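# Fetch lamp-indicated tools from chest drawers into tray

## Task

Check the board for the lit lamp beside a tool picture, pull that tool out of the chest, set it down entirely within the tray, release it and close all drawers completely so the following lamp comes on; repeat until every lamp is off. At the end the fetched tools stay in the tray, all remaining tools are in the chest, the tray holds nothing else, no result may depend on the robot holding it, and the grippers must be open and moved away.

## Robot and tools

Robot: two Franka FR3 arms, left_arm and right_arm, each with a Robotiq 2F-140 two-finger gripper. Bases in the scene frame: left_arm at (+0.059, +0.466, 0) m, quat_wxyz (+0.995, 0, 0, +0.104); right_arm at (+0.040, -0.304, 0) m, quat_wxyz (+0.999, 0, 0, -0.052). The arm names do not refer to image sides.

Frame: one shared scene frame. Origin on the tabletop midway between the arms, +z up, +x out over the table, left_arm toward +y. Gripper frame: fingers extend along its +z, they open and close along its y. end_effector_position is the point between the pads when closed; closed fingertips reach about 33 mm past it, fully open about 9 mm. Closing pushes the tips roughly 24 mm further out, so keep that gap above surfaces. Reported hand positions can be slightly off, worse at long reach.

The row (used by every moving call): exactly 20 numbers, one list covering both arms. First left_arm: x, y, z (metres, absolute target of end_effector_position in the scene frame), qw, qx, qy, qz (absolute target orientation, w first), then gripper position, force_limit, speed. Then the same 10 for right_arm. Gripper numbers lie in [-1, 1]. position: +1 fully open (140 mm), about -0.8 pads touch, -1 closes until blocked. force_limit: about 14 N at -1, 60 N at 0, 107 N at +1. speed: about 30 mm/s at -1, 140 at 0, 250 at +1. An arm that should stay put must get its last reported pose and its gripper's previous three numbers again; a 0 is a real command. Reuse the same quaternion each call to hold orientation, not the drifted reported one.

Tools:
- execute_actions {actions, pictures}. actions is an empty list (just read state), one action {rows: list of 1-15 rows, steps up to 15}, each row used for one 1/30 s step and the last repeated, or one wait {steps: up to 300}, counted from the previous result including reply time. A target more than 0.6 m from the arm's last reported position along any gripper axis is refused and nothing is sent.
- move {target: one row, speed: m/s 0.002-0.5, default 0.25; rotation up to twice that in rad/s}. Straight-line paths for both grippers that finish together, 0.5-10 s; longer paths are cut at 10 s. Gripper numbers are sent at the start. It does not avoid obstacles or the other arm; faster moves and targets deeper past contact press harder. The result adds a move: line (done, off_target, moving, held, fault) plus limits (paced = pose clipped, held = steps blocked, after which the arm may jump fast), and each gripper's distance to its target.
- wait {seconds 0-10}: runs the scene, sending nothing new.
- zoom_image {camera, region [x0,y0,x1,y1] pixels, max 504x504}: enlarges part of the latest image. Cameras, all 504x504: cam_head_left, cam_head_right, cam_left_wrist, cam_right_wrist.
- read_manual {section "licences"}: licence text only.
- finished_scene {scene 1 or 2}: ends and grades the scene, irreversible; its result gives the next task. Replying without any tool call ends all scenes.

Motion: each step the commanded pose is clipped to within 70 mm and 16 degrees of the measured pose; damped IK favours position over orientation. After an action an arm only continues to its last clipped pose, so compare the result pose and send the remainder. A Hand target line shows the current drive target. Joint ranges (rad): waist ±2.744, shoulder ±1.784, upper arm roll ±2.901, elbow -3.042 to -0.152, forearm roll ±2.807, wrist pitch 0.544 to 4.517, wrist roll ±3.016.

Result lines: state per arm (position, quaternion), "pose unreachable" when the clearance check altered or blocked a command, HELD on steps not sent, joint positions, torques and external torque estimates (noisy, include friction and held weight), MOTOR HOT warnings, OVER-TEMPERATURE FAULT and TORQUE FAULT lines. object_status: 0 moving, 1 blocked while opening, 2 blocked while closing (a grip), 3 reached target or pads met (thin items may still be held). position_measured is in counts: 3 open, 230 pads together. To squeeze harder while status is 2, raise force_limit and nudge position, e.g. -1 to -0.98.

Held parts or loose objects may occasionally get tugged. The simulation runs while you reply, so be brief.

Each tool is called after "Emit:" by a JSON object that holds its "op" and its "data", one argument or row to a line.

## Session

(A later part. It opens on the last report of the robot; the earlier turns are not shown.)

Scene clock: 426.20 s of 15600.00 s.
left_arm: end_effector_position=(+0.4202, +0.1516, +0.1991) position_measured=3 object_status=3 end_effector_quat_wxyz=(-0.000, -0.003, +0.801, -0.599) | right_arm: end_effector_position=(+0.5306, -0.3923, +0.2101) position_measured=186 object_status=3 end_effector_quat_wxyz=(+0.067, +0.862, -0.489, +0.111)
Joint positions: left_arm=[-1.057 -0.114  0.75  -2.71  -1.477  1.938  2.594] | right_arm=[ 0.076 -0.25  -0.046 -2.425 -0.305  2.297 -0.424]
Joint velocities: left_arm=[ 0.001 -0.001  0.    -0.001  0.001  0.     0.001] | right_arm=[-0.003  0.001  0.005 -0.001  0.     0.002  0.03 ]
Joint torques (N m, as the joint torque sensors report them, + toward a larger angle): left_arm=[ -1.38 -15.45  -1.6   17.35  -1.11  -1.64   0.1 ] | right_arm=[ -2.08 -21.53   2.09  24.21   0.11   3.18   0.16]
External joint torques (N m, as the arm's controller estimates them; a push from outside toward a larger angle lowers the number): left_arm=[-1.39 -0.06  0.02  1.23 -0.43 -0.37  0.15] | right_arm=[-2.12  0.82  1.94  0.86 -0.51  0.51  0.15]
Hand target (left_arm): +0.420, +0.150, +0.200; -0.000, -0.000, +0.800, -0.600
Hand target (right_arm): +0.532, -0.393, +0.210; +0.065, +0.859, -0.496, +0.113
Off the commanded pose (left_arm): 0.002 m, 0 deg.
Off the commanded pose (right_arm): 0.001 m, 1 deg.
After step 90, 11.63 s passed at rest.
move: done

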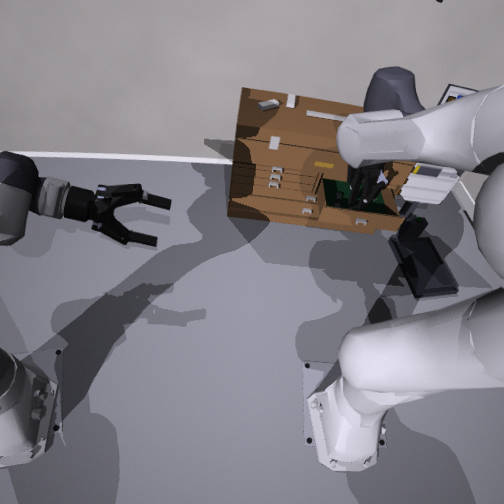

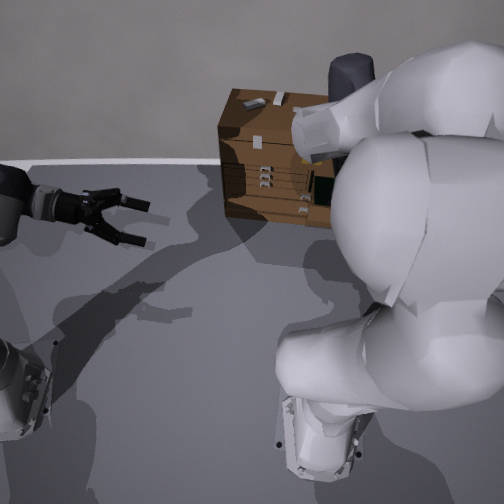

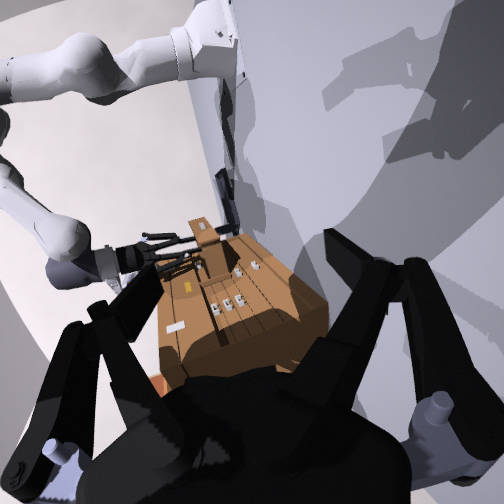

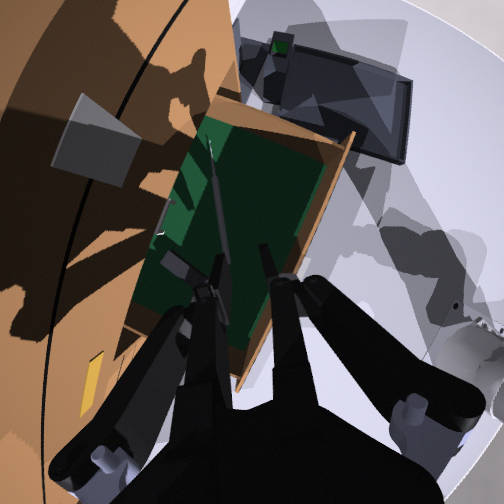

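Emit:
{"op": "move", "data": {
  "target": [0.42,0.15,0.2,0,0,0.8,-0.6,1,0,0,0.535,-0.395,0.205,-0.0652,0.8586,-0.4957,0.113,-0.55,0,0],
  "speed": 0.1
}}

Emit:
{"op": "move", "data": {
  "target": [0.42,0.15,0.2,0,0,0.8,-0.6,1,0,0,0.552,-0.404,0.185,-0.0652,0.8586,-0.4957,0.113,-0.55,0,0],
  "speed": 0.04
}}

Scene clock: 457.90 s of 15600.00 s.
left_arm: end_effector_position=(+0.4202, +0.1516, +0.1991) position_measured=3 object_status=3 end_effector_quat_wxyz=(-0.000, -0.002, +0.801, -0.599) | right_arm: end_effector_position=(+0.5336, -0.3931, +0.2025) position_measured=199 object_status=3 end_effector_quat_wxyz=(-0.066, +0.856, -0.501, +0.111)
Joint positions: left_arm=[-1.057 -0.114  0.75  -2.71  -1.477  1.938  2.594] | right_arm=[ 0.215 -0.323 -0.311 -2.539 -0.074  2.483 -0.658]
Joint velocities: left_arm=[-0.002  0.001 -0.     0.    -0.001 -0.    -0.   ] | right_arm=[ 0.017 -0.001 -0.019 -0.001  0.     0.004 -0.03 ]
Joint torques (N m, as the joint torque sensors report them, + toward a larger angle): left_arm=[ -1.68 -15.4   -1.2   17.74  -1.12  -1.55   0.17] | right_arm=[  0.5  -19.63   2.58  22.85   0.83   3.55  -0.49]
External joint torques (N m, as the arm's controller estimates them; a push from outside toward a larger angle lowers the number): left_arm=[-1.61 -0.11  0.51  1.66 -0.44 -0.27  0.22] | right_arm=[ 0.52 -0.79  0.28 -0.29  0.2   0.5  -0.48]
Hand target (left_arm): +0.420, +0.150, +0.200; -0.000, -0.000, +0.800, -0.600
Hand target (right_arm): +0.535, -0.393, +0.203; -0.067, +0.860, -0.494, +0.113
Off the commanded pose (left_arm): 0.002 m, 0 deg.
Off the commanded pose (right_arm): 0.003 m, 1 deg.
After step 90, 26.80 s passed at rest.
move: done

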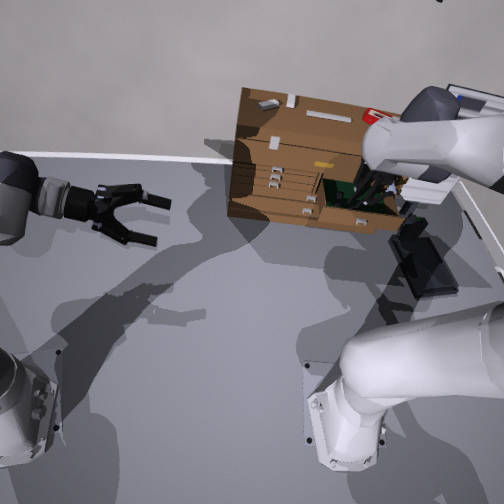

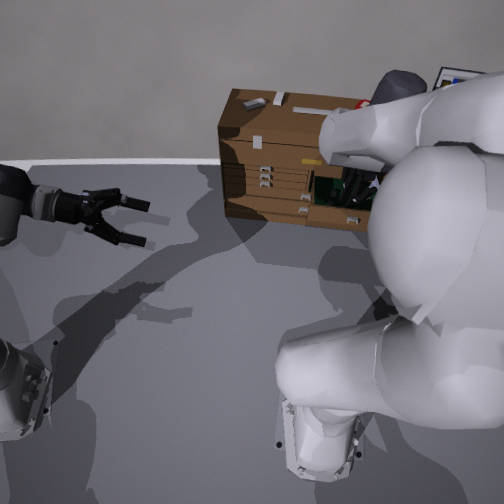

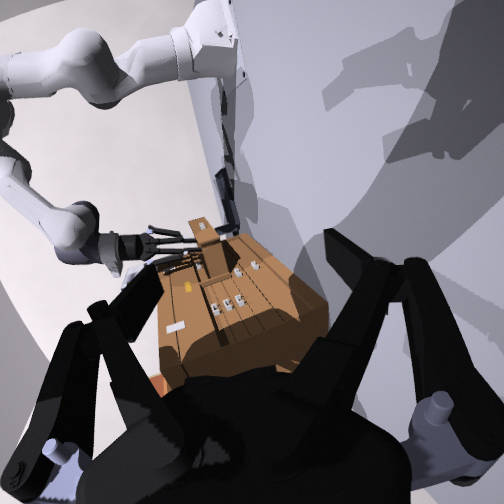

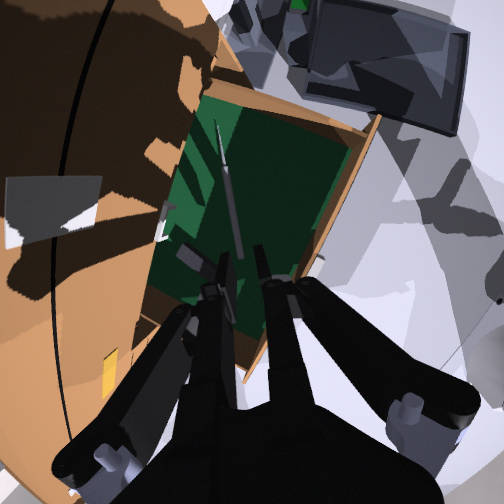

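Scene clock: 459.00 s of 15600.00 s.
left_arm: end_effector_position=(+0.4202, +0.1516, +0.1991) position_measured=3 object_status=3 end_effector_quat_wxyz=(-0.000, -0.002, +0.801, -0.599) | right_arm: end_effector_position=(+0.5497, -0.4042, +0.1844) position_measured=199 object_status=3 end_effector_quat_wxyz=(-0.064, +0.857, -0.500, +0.111)
Joint positions: left_arm=[-1.057 -0.114  0.75  -2.71  -1.477  1.938  2.594] | right_arm=[ 0.242 -0.238 -0.354 -2.506 -0.049  2.533 -0.696]
Joint velocities: left_arm=[ 0.     0.     0.001 -0.     0.    -0.     0.   ] | right_arm=[ 0.01  -0.001 -0.012 -0.     0.001  0.009 -0.018]
Joint torques (N m, as the joint torque sensors report them, + toward a larger angle): left_arm=[ -0.99 -15.41  -1.44  17.55  -1.08  -1.58   0.12] | right_arm=[  0.73 -19.84   2.15  23.73   1.25   3.66  -0.59]
External joint torques (N m, as the arm's controller estimates them; a push from outside toward a larger angle lowers the number): left_arm=[-1.   -0.07  0.18  1.42 -0.4  -0.31  0.18] | right_arm=[ 0.78  1.2   0.17  1.03  0.65  0.63 -0.59]
Hand target (left_arm): +0.420, +0.150, +0.200; -0.000, -0.000, +0.800, -0.600
Hand target (right_arm): +0.552, -0.404, +0.185; -0.065, +0.859, -0.496, +0.113
Off the commanded pose (left_arm): 0.002 m, 0 deg.
Off the commanded pose (right_arm): 0.002 m, 1 deg.
move: done

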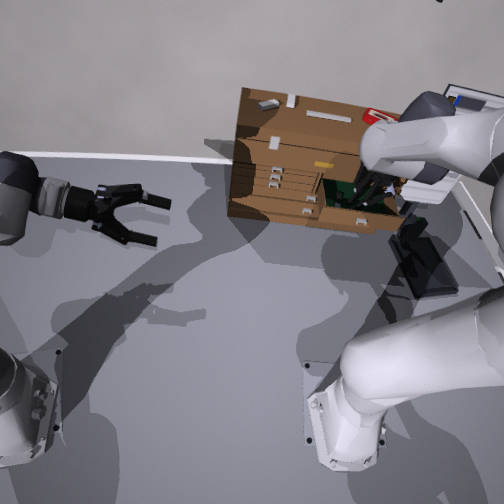

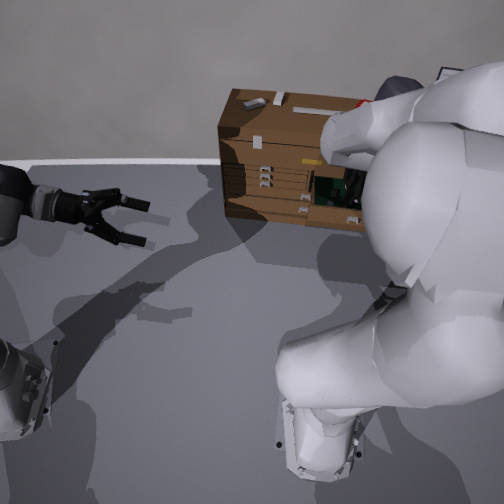

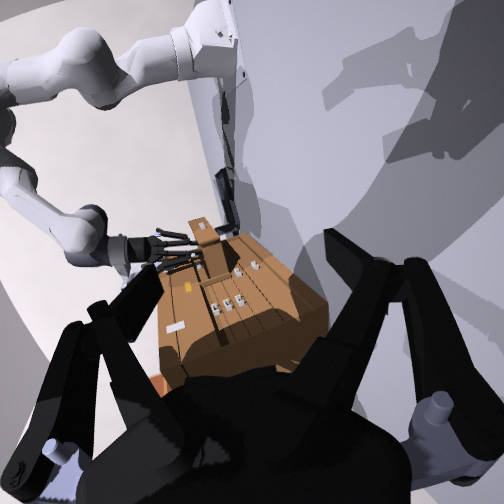

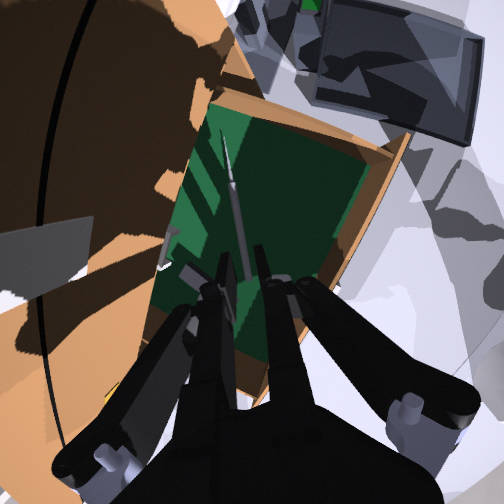

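Emit:
{"op": "move", "data": {
  "target": [0.42,0.15,0.2,0,0,0.8,-0.6,1,0,0,0.561,-0.416,0.168,-0.0652,0.8586,-0.4957,0.113,-0.55,0,0],
  "speed": 0.03
}}

Emit:
{"op": "zoom_image", "data": {
  "camera": "cam_right_wrist",
  "region": [150,150,350,350]
}}

Scene clock: 468.00 s of 15600.00 s.
left_arm: end_effector_position=(+0.4202, +0.1516, +0.1991) position_measured=3 object_status=3 end_effector_quat_wxyz=(-0.000, -0.002, +0.801, -0.599) | right_arm: end_effector_position=(+0.5654, -0.4113, +0.1758) position_measured=199 object_status=3 end_effector_quat_wxyz=(-0.070, +0.856, -0.498, +0.118)
Joint positions: left_arm=[-1.057 -0.114  0.75  -2.71  -1.477  1.938  2.594] | right_arm=[ 0.267 -0.182 -0.389 -2.483 -0.009  2.582 -0.74 ]
Joint velocities: left_arm=[ 0.    -0.001 -0.001 -0.001 -0.     0.001 -0.001] | right_arm=[ 0.011  0.003 -0.011  0.     0.006  0.01  -0.025]
Joint torques (N m, as the joint torque sensors report them, + toward a larger angle): left_arm=[ -1.36 -15.64  -1.35  17.71  -1.1   -1.66   0.14] | right_arm=[ -2.2  -16.17  -1.46  19.52   0.37   2.9   -0.68]
External joint torques (N m, as the arm's controller estimates them; a push from outside toward a larger angle lowers the number): left_arm=[-1.37 -0.26  0.28  1.6  -0.42 -0.38  0.19] | right_arm=[-2.26  6.29 -3.3  -3.02 -0.17 -0.17 -0.67]
Hand target (left_arm): +0.420, +0.150, +0.200; -0.000, -0.000, +0.800, -0.600
Hand target (right_arm): +0.561, -0.416, +0.168; -0.065, +0.859, -0.496, +0.113
Off the commanded pose (left_arm): 0.002 m, 0 deg.
Off the commanded pose (right_arm): 0.010 m, 1 deg.
After step 90, 4.93 s passed at rest.
move: off_target (right_arm)

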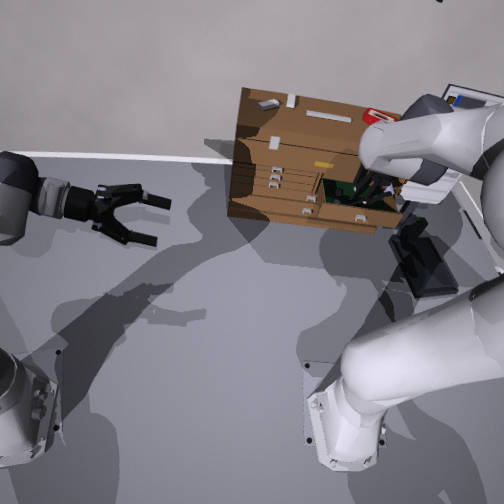

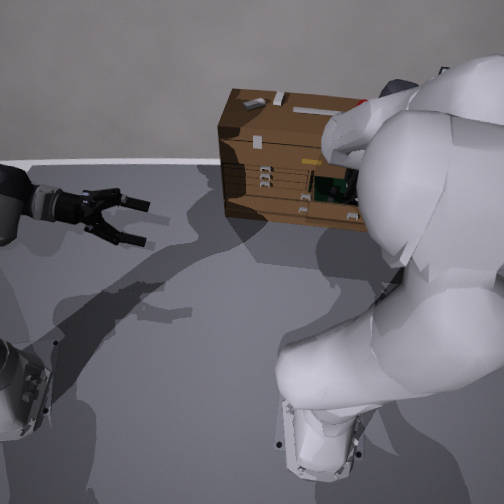

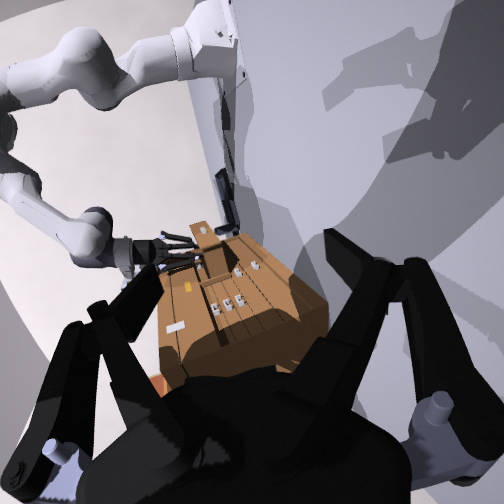

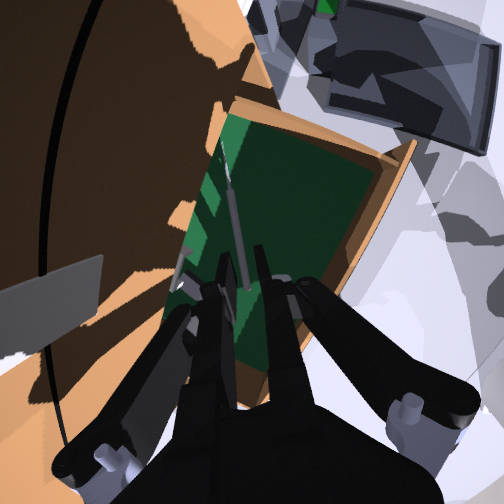

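Region (150, 150, 350, 350) of cam_right_wrist's 504x504 image, scaled by 2.520, with more detail than that image has.

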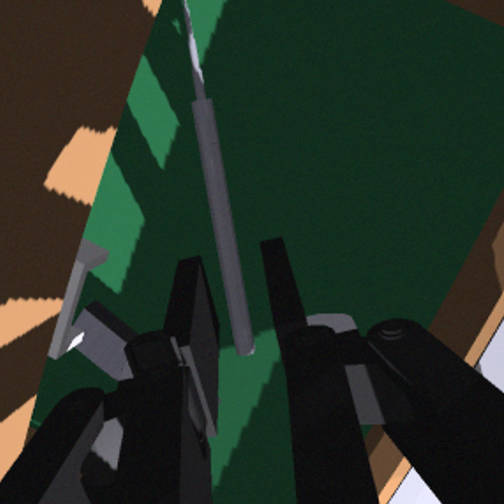

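Emit:
{"op": "move", "data": {
  "target": [0.42,0.15,0.2,0,0,0.8,-0.6,1,0,0,0.565,-0.412,0.179,-0.0652,0.8586,-0.4957,0.113,-1,-0.2,-0.7],
  "speed": 0.02
}}

Scene clock: 474.17 s of 15600.00 s.
left_arm: end_effector_position=(+0.4202, +0.1516, +0.1991) position_measured=3 object_status=3 end_effector_quat_wxyz=(-0.000, -0.002, +0.801, -0.599) | right_arm: end_effector_position=(+0.5662, -0.4118, +0.1796) position_measured=232 object_status=3 end_effector_quat_wxyz=(-0.067, +0.859, -0.494, +0.115)
Joint positions: left_arm=[-1.057 -0.114  0.75  -2.71  -1.477  1.938  2.594] | right_arm=[ 0.268 -0.182 -0.389 -2.467 -0.013  2.56  -0.747]
Joint velocities: left_arm=[ 0.001  0.001  0.001  0.002 -0.    -0.     0.001] | right_arm=[ 0.001 -0.001  0.001  0.002 -0.002 -0.016 -0.   ]
Joint torques (N m, as the joint torque sensors report them, + toward a larger angle): left_arm=[ -1.57 -15.3   -1.35  17.73  -1.11  -1.59   0.11] | right_arm=[ -1.26 -22.06   3.38  23.07  -0.42   2.35   0.22]
External joint torques (N m, as the arm's controller estimates them; a push from outside toward a larger angle lowers the number): left_arm=[-1.56  0.07  0.29  1.56 -0.42 -0.31  0.16] | right_arm=[-1.23  0.53  1.63  0.37 -0.99 -0.72  0.23]
Hand target (left_arm): +0.420, +0.150, +0.200; -0.000, -0.000, +0.800, -0.600
Hand target (right_arm): +0.565, -0.412, +0.179; -0.065, +0.859, -0.496, +0.113
Off the commanded pose (left_arm): 0.002 m, 0 deg.
Off the commanded pose (right_arm): 0.001 m, 0 deg.
After step 90, 2.47 s passed at rest.
move: done

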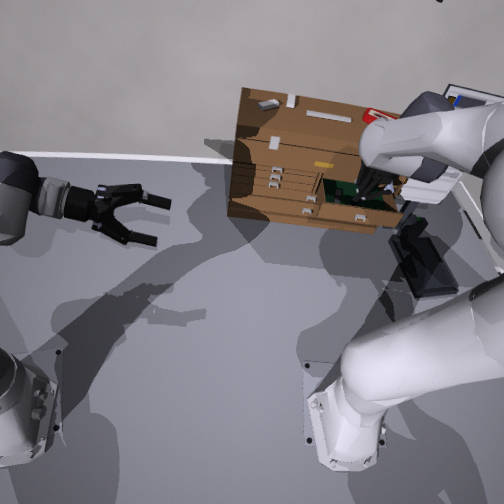

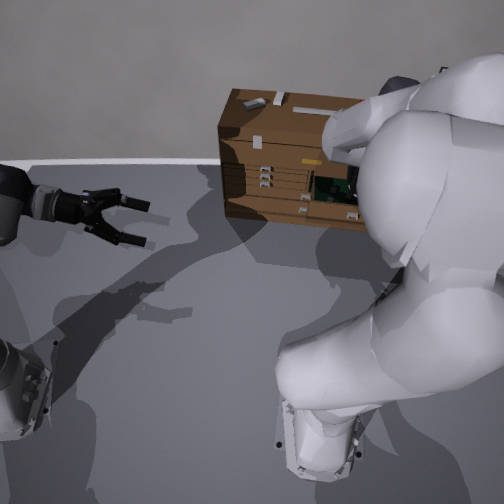

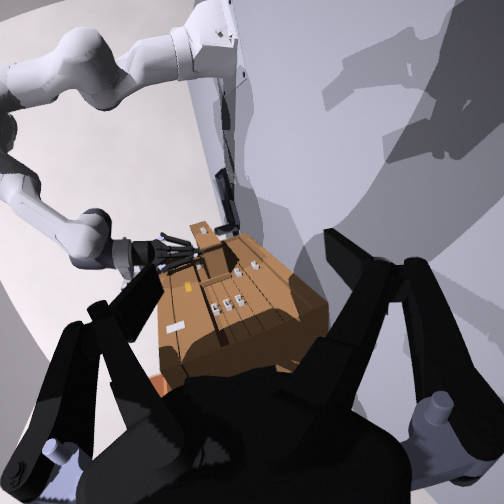

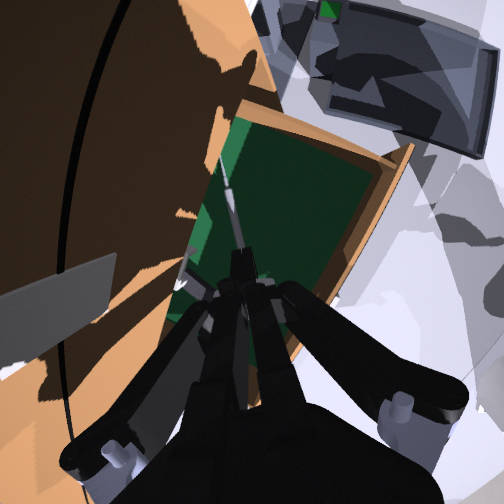

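Emit:
{"op": "move", "data": {
  "target": [0.42,0.15,0.2,0,0,0.8,-0.6,1,0,0,0.52,-0.408,0.18,-0.0652,0.8586,-0.4957,0.113,-1,-0.2,-0.7],
  "speed": 0.03
}}

Scene clock: 492.20 s of 15600.00 s.
left_arm: end_effector_position=(+0.4202, +0.1516, +0.1991) position_measured=3 object_status=3 end_effector_quat_wxyz=(-0.000, -0.002, +0.801, -0.599) | right_arm: end_effector_position=(+0.5227, -0.4067, +0.1809) position_measured=232 object_status=3 end_effector_quat_wxyz=(-0.067, +0.860, -0.493, +0.116)
Joint positions: left_arm=[-1.057 -0.114  0.75  -2.71  -1.477  1.938  2.594] | right_arm=[ 0.208 -0.321 -0.347 -2.6   -0.077  2.556 -0.714]
Joint velocities: left_arm=[ 0.001  0.    -0.     0.001 -0.     0.     0.001] | right_arm=[-0.013 -0.002  0.013 -0.003 -0.    -0.002  0.005]
Joint torques (N m, as the joint torque sensors report them, + toward a larger angle): left_arm=[ -0.85 -15.4   -1.4   17.96  -1.07  -1.65   0.14] | right_arm=[ -1.84 -19.89   4.19  20.68  -0.39   2.03   0.2 ]
External joint torques (N m, as the arm's controller estimates them; a push from outside toward a larger angle lowers the number): left_arm=[-0.86  0.    0.23  1.78 -0.38 -0.37  0.19] | right_arm=[-1.77 -1.65  1.78 -1.98 -0.98 -1.04  0.21]
Hand target (left_arm): +0.420, +0.150, +0.200; -0.000, -0.000, +0.800, -0.600
Hand target (right_arm): +0.520, -0.407, +0.180; -0.066, +0.859, -0.496, +0.113
Off the commanded pose (left_arm): 0.002 m, 0 deg.
Off the commanded pose (right_arm): 0.003 m, 1 deg.
After step 90, 13.23 s passed at rest.
move: done

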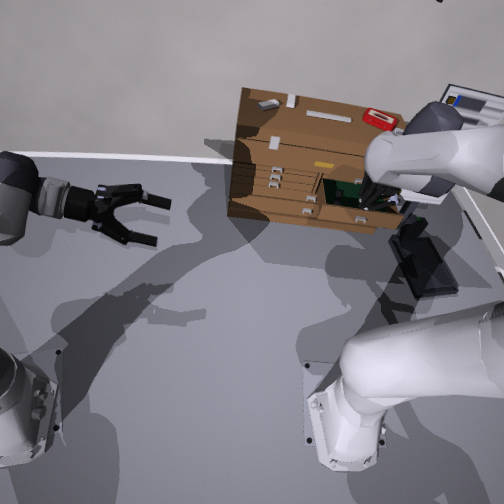

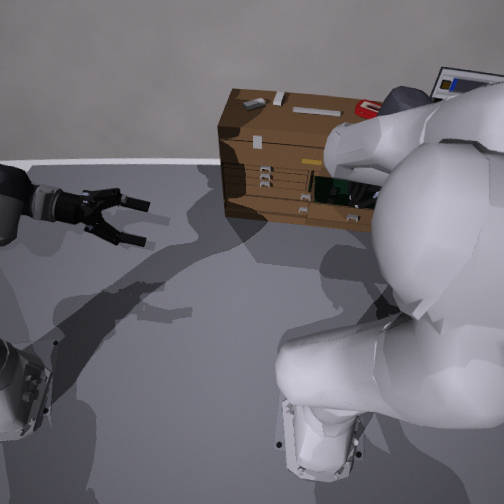

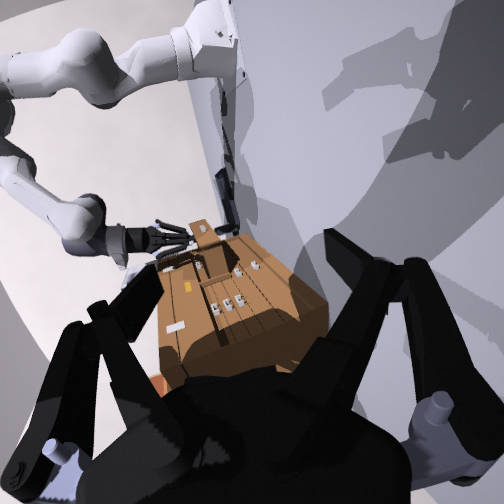

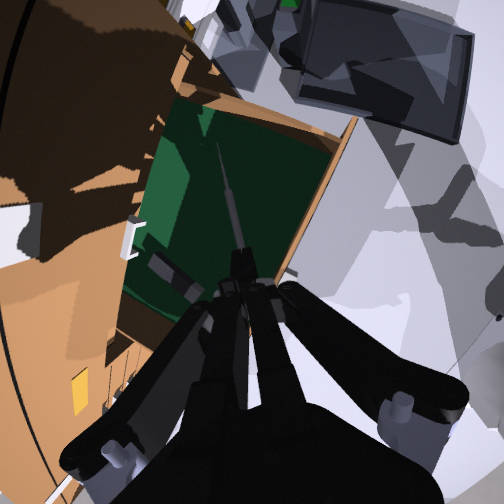

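Emit:
{"op": "move", "data": {
  "target": [0.42,0.15,0.2,0,0,0.8,-0.6,1,0,0,0.525,-0.408,0.25,-0.0652,0.8586,-0.4957,0.113,-1,-0.2,-0.7],
  "speed": 0.04
}}

Scene clock: 501.83 s of 15600.00 s.
left_arm: end_effector_position=(+0.4202, +0.1516, +0.1991) position_measured=3 object_status=3 end_effector_quat_wxyz=(-0.000, -0.002, +0.801, -0.599) | right_arm: end_effector_position=(+0.5261, -0.4086, +0.2493) position_measured=232 object_status=3 end_effector_quat_wxyz=(-0.065, +0.860, -0.493, +0.115)
Joint positions: left_arm=[-1.057 -0.114  0.75  -2.71  -1.477  1.938  2.594] | right_arm=[ 0.175 -0.404 -0.298 -2.484 -0.083  2.354 -0.697]
Joint velocities: left_arm=[-0.     0.002 -0.     0.     0.001  0.    -0.   ] | right_arm=[-0.004 -0.001  0.004  0.001 -0.001 -0.012  0.002]
Joint torques (N m, as the joint torque sensors report them, + toward a larger angle): left_arm=[ -0.86 -15.45  -1.45  17.84  -1.05  -1.63   0.16] | right_arm=[ -1.01 -18.06   4.63  25.14   0.27   2.49   0.16]
External joint torques (N m, as the arm's controller estimates them; a push from outside toward a larger angle lowers the number): left_arm=[-0.86 -0.15  0.18  1.75 -0.37 -0.36  0.22] | right_arm=[-1.05 -0.86  1.79  0.97 -0.44 -0.59  0.17]
Hand target (left_arm): +0.420, +0.150, +0.200; -0.000, -0.000, +0.800, -0.600
Hand target (right_arm): +0.525, -0.409, +0.250; -0.065, +0.858, -0.497, +0.113
Off the commanded pose (left_arm): 0.002 m, 0 deg.
Off the commanded pose (right_arm): 0.001 m, 0 deg.
After step 90, 4.50 s passed at rest.
move: done

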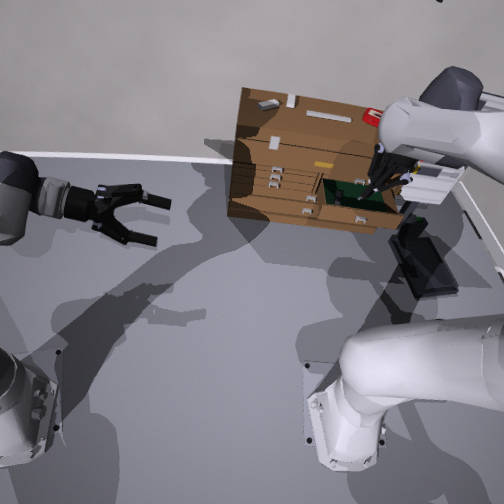

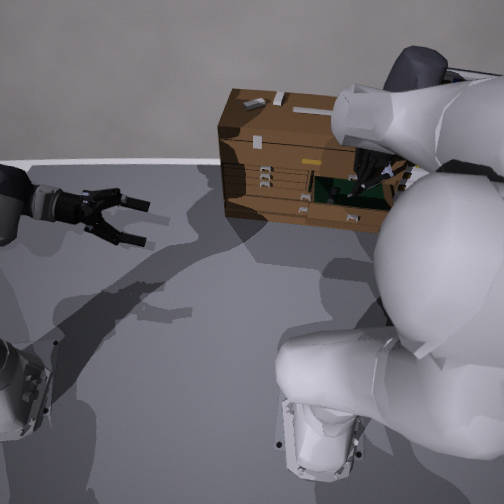

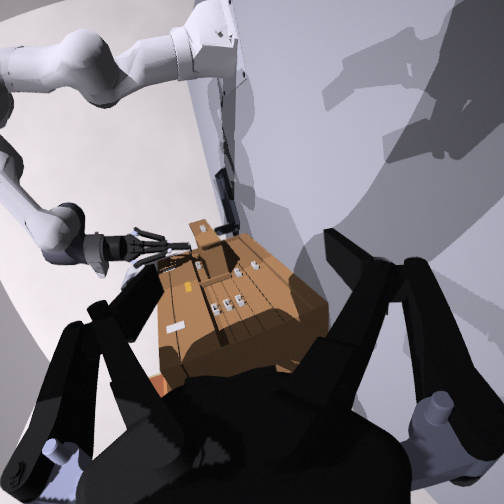

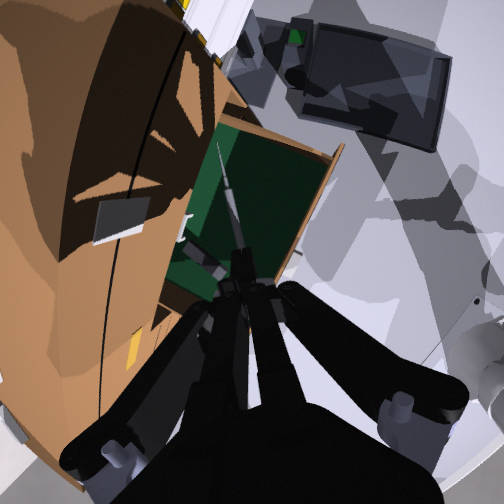

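Emit:
{"op": "move", "data": {
  "target": [0.42,0.15,0.2,0,0,0.8,-0.6,1,0,0,0.43,-0.47,0.27,-0.0652,0.8586,-0.4957,0.113,-1,-0.2,-0.7],
  "speed": 0.12
}}

Emit:
{"op": "move", "data": {
  "target": [0.42,0.15,0.2,0,0,0.8,-0.6,1,0,0,0.39,-0.53,0.22,-0.0114,0.9827,0.1733,0.0644,-1,-0.2,-0.7],
  "speed": 0.25
}}

Scene clock: 525.67 s of 15600.00 s.
left_arm: end_effector_position=(+0.4202, +0.1516, +0.1991) position_measured=3 object_status=3 end_effector_quat_wxyz=(-0.000, -0.002, +0.801, -0.599) | right_arm: end_effector_position=(+0.4305, -0.4676, +0.2705) position_measured=232 object_status=3 end_effector_quat_wxyz=(-0.069, +0.854, -0.502, +0.114)
Joint positions: left_arm=[-1.057 -0.114  0.75  -2.71  -1.477  1.938  2.594] | right_arm=[ 0.07  -0.694 -0.393 -2.62  -0.184  2.208 -0.791]
Joint velocities: left_arm=[ 0.001  0.    -0.001  0.001  0.001 -0.     0.   ] | right_arm=[ 0.001 -0.002 -0.003 -0.    -0.004 -0.009 -0.016]
Joint torques (N m, as the joint torque sensors report them, + toward a larger angle): left_arm=[ -1.48 -15.41  -1.11  17.76  -1.07  -1.6    0.15] | right_arm=[ 0.65 -9.11  5.7  23.83 -0.11  2.44 -0.46]
External joint torques (N m, as the arm's controller estimates them; a push from outside toward a larger angle lowers the number): left_arm=[-1.5   0.03  0.51  1.55 -0.38 -0.33  0.2 ] | right_arm=[ 0.69 -1.48  0.22 -0.16 -0.91 -0.61 -0.45]
Hand target (left_arm): +0.420, +0.150, +0.200; -0.000, -0.000, +0.800, -0.600
Hand target (right_arm): +0.429, -0.467, +0.270; -0.066, +0.859, -0.496, +0.112
Off the commanded pose (left_arm): 0.002 m, 0 deg.
Off the commanded pose (right_arm): 0.003 m, 1 deg.
After step 90, 19.30 s passed at rest.
move: done

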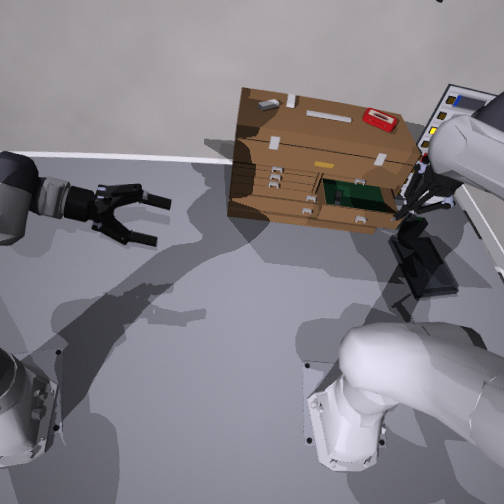

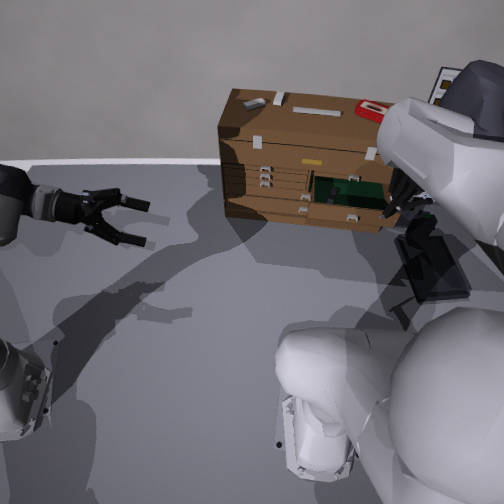

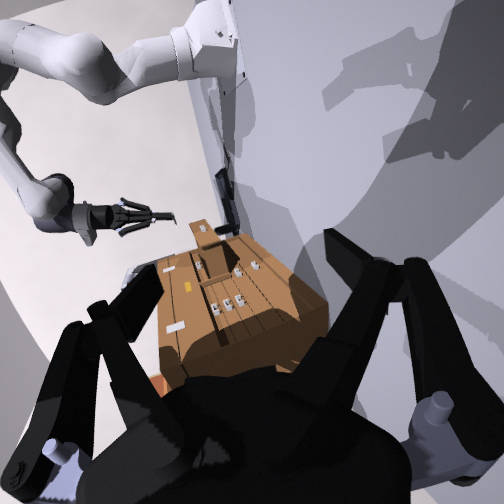

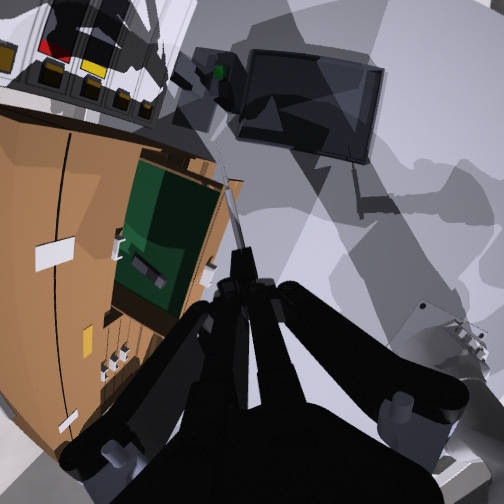

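Scene clock: 529.30 s of 15600.00 s.
left_arm: end_effector_position=(+0.4202, +0.1516, +0.1991) position_measured=3 object_status=3 end_effector_quat_wxyz=(-0.000, -0.002, +0.801, -0.599) | right_arm: end_effector_position=(+0.3917, -0.5302, +0.2208) position_measured=232 object_status=3 end_effector_quat_wxyz=(-0.010, +0.984, +0.164, +0.068)
Joint positions: left_arm=[-1.057 -0.114  0.75  -2.71  -1.477  1.938  2.594] | right_arm=[ 0.668 -0.993 -1.031 -2.51  -0.779  1.891 -1.889]
Joint velocities: left_arm=[ 0.     0.001  0.    -0.002 -0.    -0.001 -0.   ] | right_arm=[-0.     0.002 -0.001  0.001  0.    -0.005 -0.028]
Joint torques (N m, as the joint torque sensors report them, + toward a larger angle): left_arm=[ -1.05 -15.9   -1.39  17.63  -1.06  -1.67   0.12] | right_arm=[ 0.46  5.49 17.65 17.18  0.02  1.62 -0.54]
External joint torques (N m, as the arm's controller estimates them; a push from outside toward a larger angle lowers the number): left_arm=[-1.03 -0.59  0.26  1.55 -0.38 -0.4   0.17] | right_arm=[ 0.44 -2.05 -0.72  0.22 -0.92 -1.18 -0.54]
Hand target (left_arm): +0.420, +0.150, +0.200; -0.000, -0.000, +0.800, -0.600
Hand target (right_arm): +0.389, -0.530, +0.219; -0.010, +0.983, +0.173, +0.064
Off the commanded pose (left_arm): 0.002 m, 0 deg.
Off the commanded pose (right_arm): 0.002 m, 1 deg.
move: done

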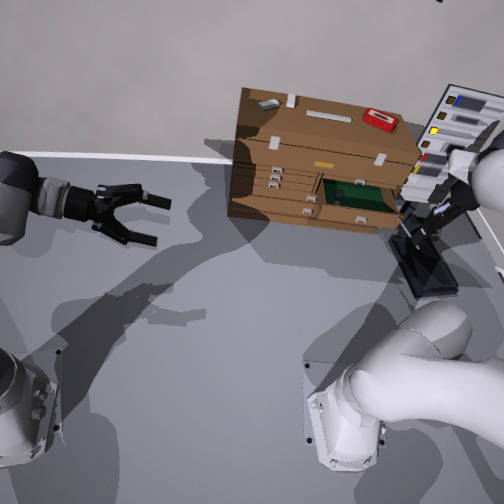

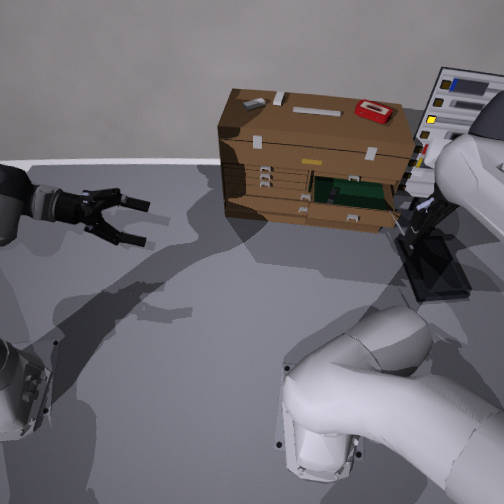

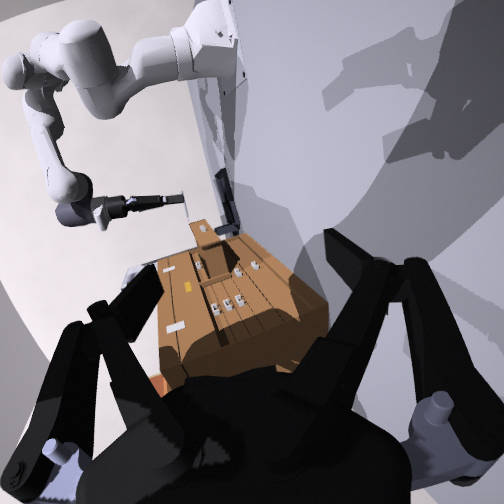

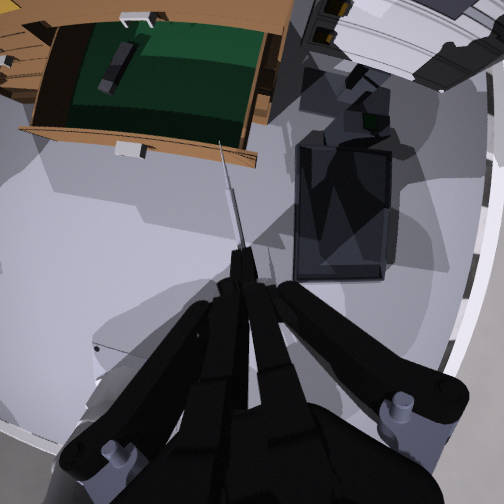

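Emit:
{"op": "move", "data": {
  "target": [0.42,0.15,0.2,0,0,0.8,-0.6,1,0,0,0.395,-0.64,0.14,-0.004,0.996,0.0609,0.0653,-1,-0.2,-0.7],
  "speed": 0.15
}}

Scene clock: 541.60 s of 15600.00 s.
left_arm: end_effector_position=(+0.4202, +0.1516, +0.1991) position_measured=3 object_status=3 end_effector_quat_wxyz=(-0.000, -0.002, +0.801, -0.599) | right_arm: end_effector_position=(+0.3901, -0.6371, +0.1393) position_measured=233 object_status=3 end_effector_quat_wxyz=(-0.008, +0.996, +0.066, +0.062)
Joint positions: left_arm=[-1.057 -0.114  0.75  -2.71  -1.477  1.938  2.594] | right_arm=[ 0.762 -0.881 -1.39  -2.401 -0.913  2.075 -1.864]
Joint velocities: left_arm=[-0.002 -0.002  0.001  0.001 -0.001 -0.     0.   ] | right_arm=[-0.001  0.008 -0.001  0.001  0.     0.016  0.007]
Joint torques (N m, as the joint torque sensors report them, + toward a larger angle): left_arm=[ -0.88 -15.66  -1.64  17.62  -1.08  -1.64   0.15] | right_arm=[ 0.58 11.85 21.41 16.03  0.08  3.34  0.23]
External joint torques (N m, as the arm's controller estimates them; a push from outside toward a larger angle lowers the number): left_arm=[-0.85 -0.25  0.02  1.45 -0.39 -0.36  0.2 ] | right_arm=[ 0.57  0.05  0.41  1.25 -0.78  0.55  0.23]
Hand target (left_arm): +0.420, +0.150, +0.200; -0.000, -0.000, +0.800, -0.600
Hand target (right_arm): +0.392, -0.639, +0.140; -0.006, +0.996, +0.062, +0.064
Off the commanded pose (left_arm): 0.002 m, 0 deg.
Off the commanded pose (right_arm): 0.006 m, 1 deg.
After step 110, 7.17 s passed at rest.
move: off_target (right_arm)

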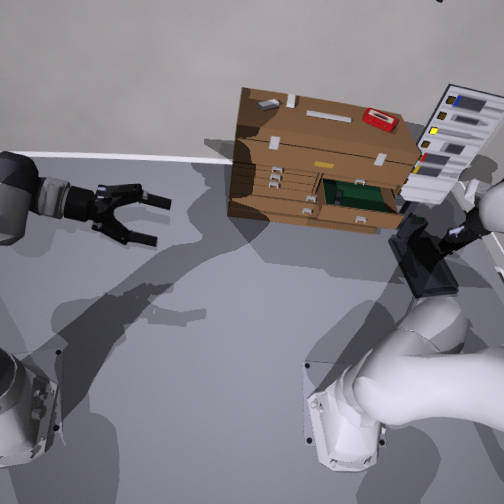

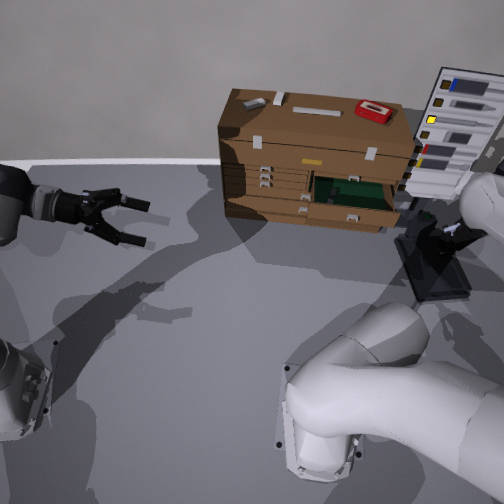

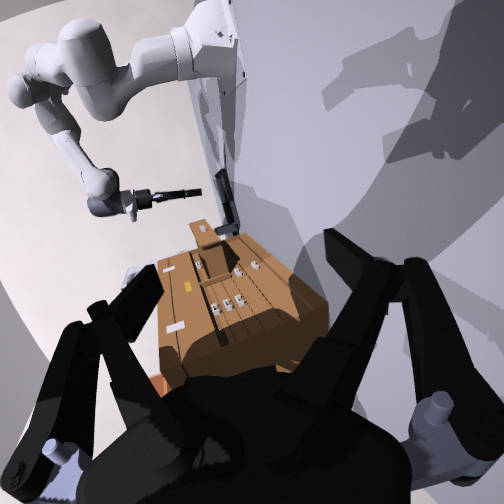

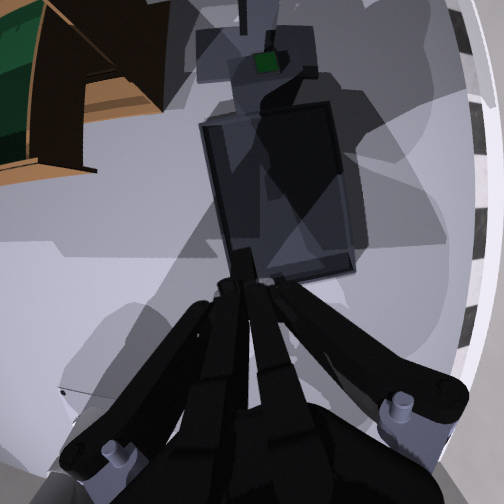

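Emit:
{"op": "zoom_image", "data": {
  "camera": "cam_right_wrist",
  "region": [150,80,400,330]
}}

Emit:
{"op": "zoom_image", "data": {
  "camera": "cam_head_left",
  "region": [330,190,504,364]
}}

Emit:
{"op": "zoom_image", "data": {
  "camera": "cam_left_wrist",
  "region": [130,130,330,330]
}}

Region (150, 80, 400, 330) of cam_right_wrist's 504x504 image, scaled by 2.016, with more detail than that image has.

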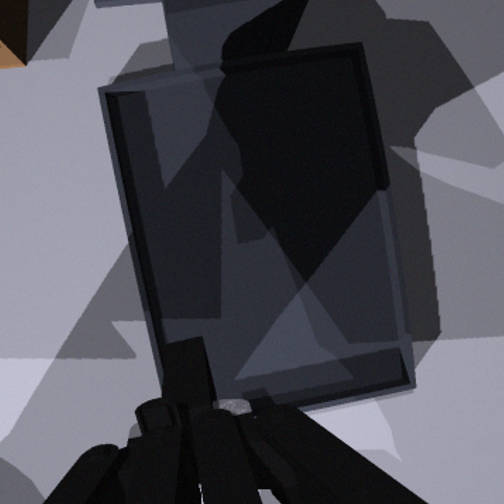

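Region (330, 190, 504, 364) of cam_head_left's 504x504 image, scaled by 2.897, with more detail than that image has.

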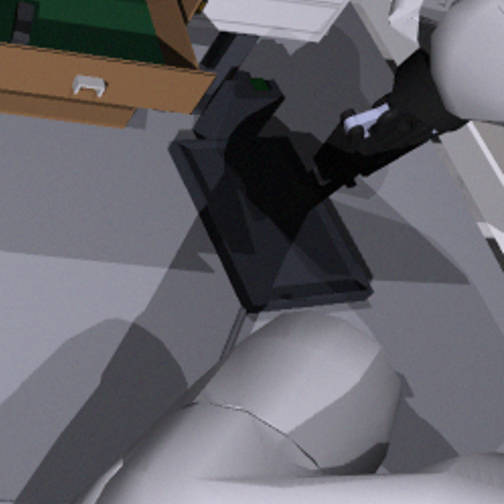

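Region (130, 130, 330, 330) of cam_left_wrist's 504x504 image, scaled by 2.520, with more detail than that image has.

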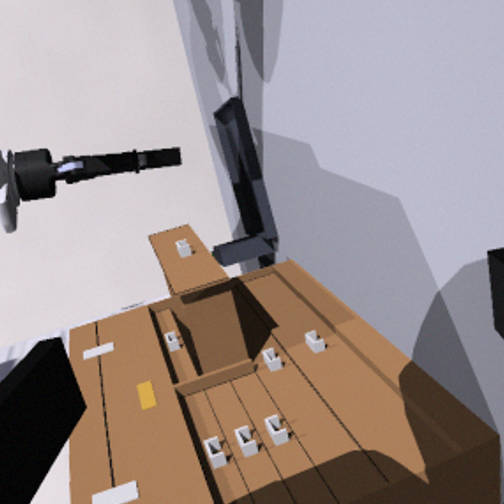

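Emit:
{"op": "move", "data": {
  "target": [0.42,0.15,0.2,0,0,0.8,-0.6,1,0,0,0.34,-0.60,0.2,-0.004,0.996,0.0609,0.0653,0.3,0,0],
  "speed": 0.12
}}

Scene clock: 555.67 s of 15600.00 s.
left_arm: end_effector_position=(+0.4202, +0.1516, +0.1991) position_measured=3 object_status=3 end_effector_quat_wxyz=(-0.000, -0.002, +0.801, -0.599) | right_arm: end_effector_position=(+0.3431, -0.6010, +0.2007) position_measured=91 object_status=3 end_effector_quat_wxyz=(-0.002, +0.996, +0.058, +0.068)
Joint positions: left_arm=[-1.057 -0.114  0.75  -2.71  -1.477  1.938  2.594] | right_arm=[ 0.497 -0.988 -1.092 -2.522 -0.827  1.928 -1.862]
Joint velocities: left_arm=[ 0.    -0.001  0.001  0.001 -0.001  0.     0.001] | right_arm=[-0.    -0.007 -0.    -0.     0.001 -0.014  0.   ]
Joint torques (N m, as the joint torque sensors report them, + toward a larger angle): left_arm=[ -1.61 -15.81  -1.47  18.31  -1.12  -1.63   0.14] | right_arm=[-1.27  5.32 20.82 15.87  1.5   2.16 -0.43]
External joint torques (N m, as the arm's controller estimates them; a push from outside toward a larger angle lowers the number): left_arm=[-1.65 -0.39  0.12  2.11 -0.43 -0.36  0.19] | right_arm=[-1.25 -2.68  1.98 -0.49  0.58 -0.64 -0.43]
Hand target (left_arm): +0.420, +0.150, +0.200; -0.000, -0.000, +0.800, -0.600
Hand target (right_arm): +0.341, -0.599, +0.200; -0.004, +0.996, +0.060, +0.066
Off the commanded pose (left_arm): 0.002 m, 0 deg.
Off the commanded pose (right_arm): 0.003 m, 0 deg.
After step 90, 9.77 s passed at rest.
move: done

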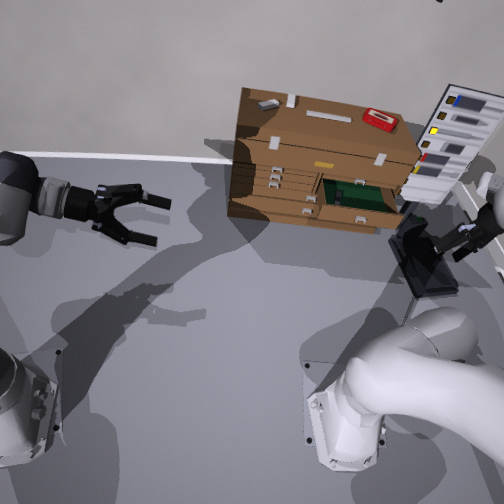

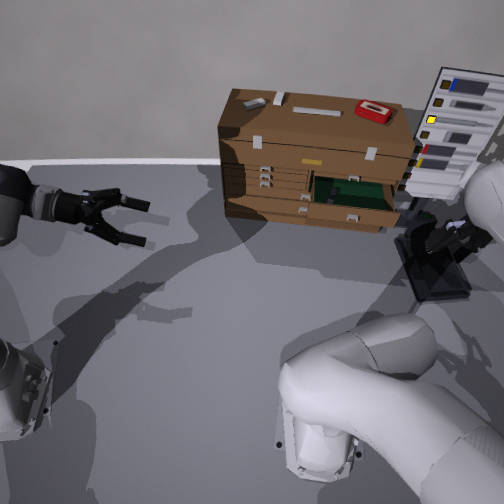

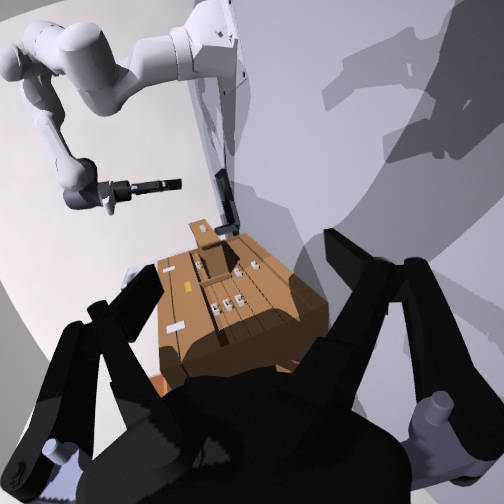

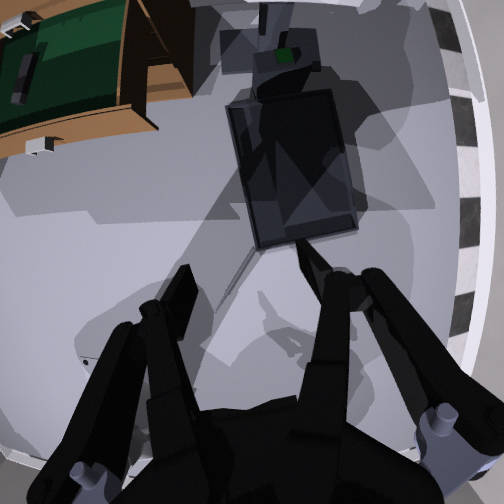

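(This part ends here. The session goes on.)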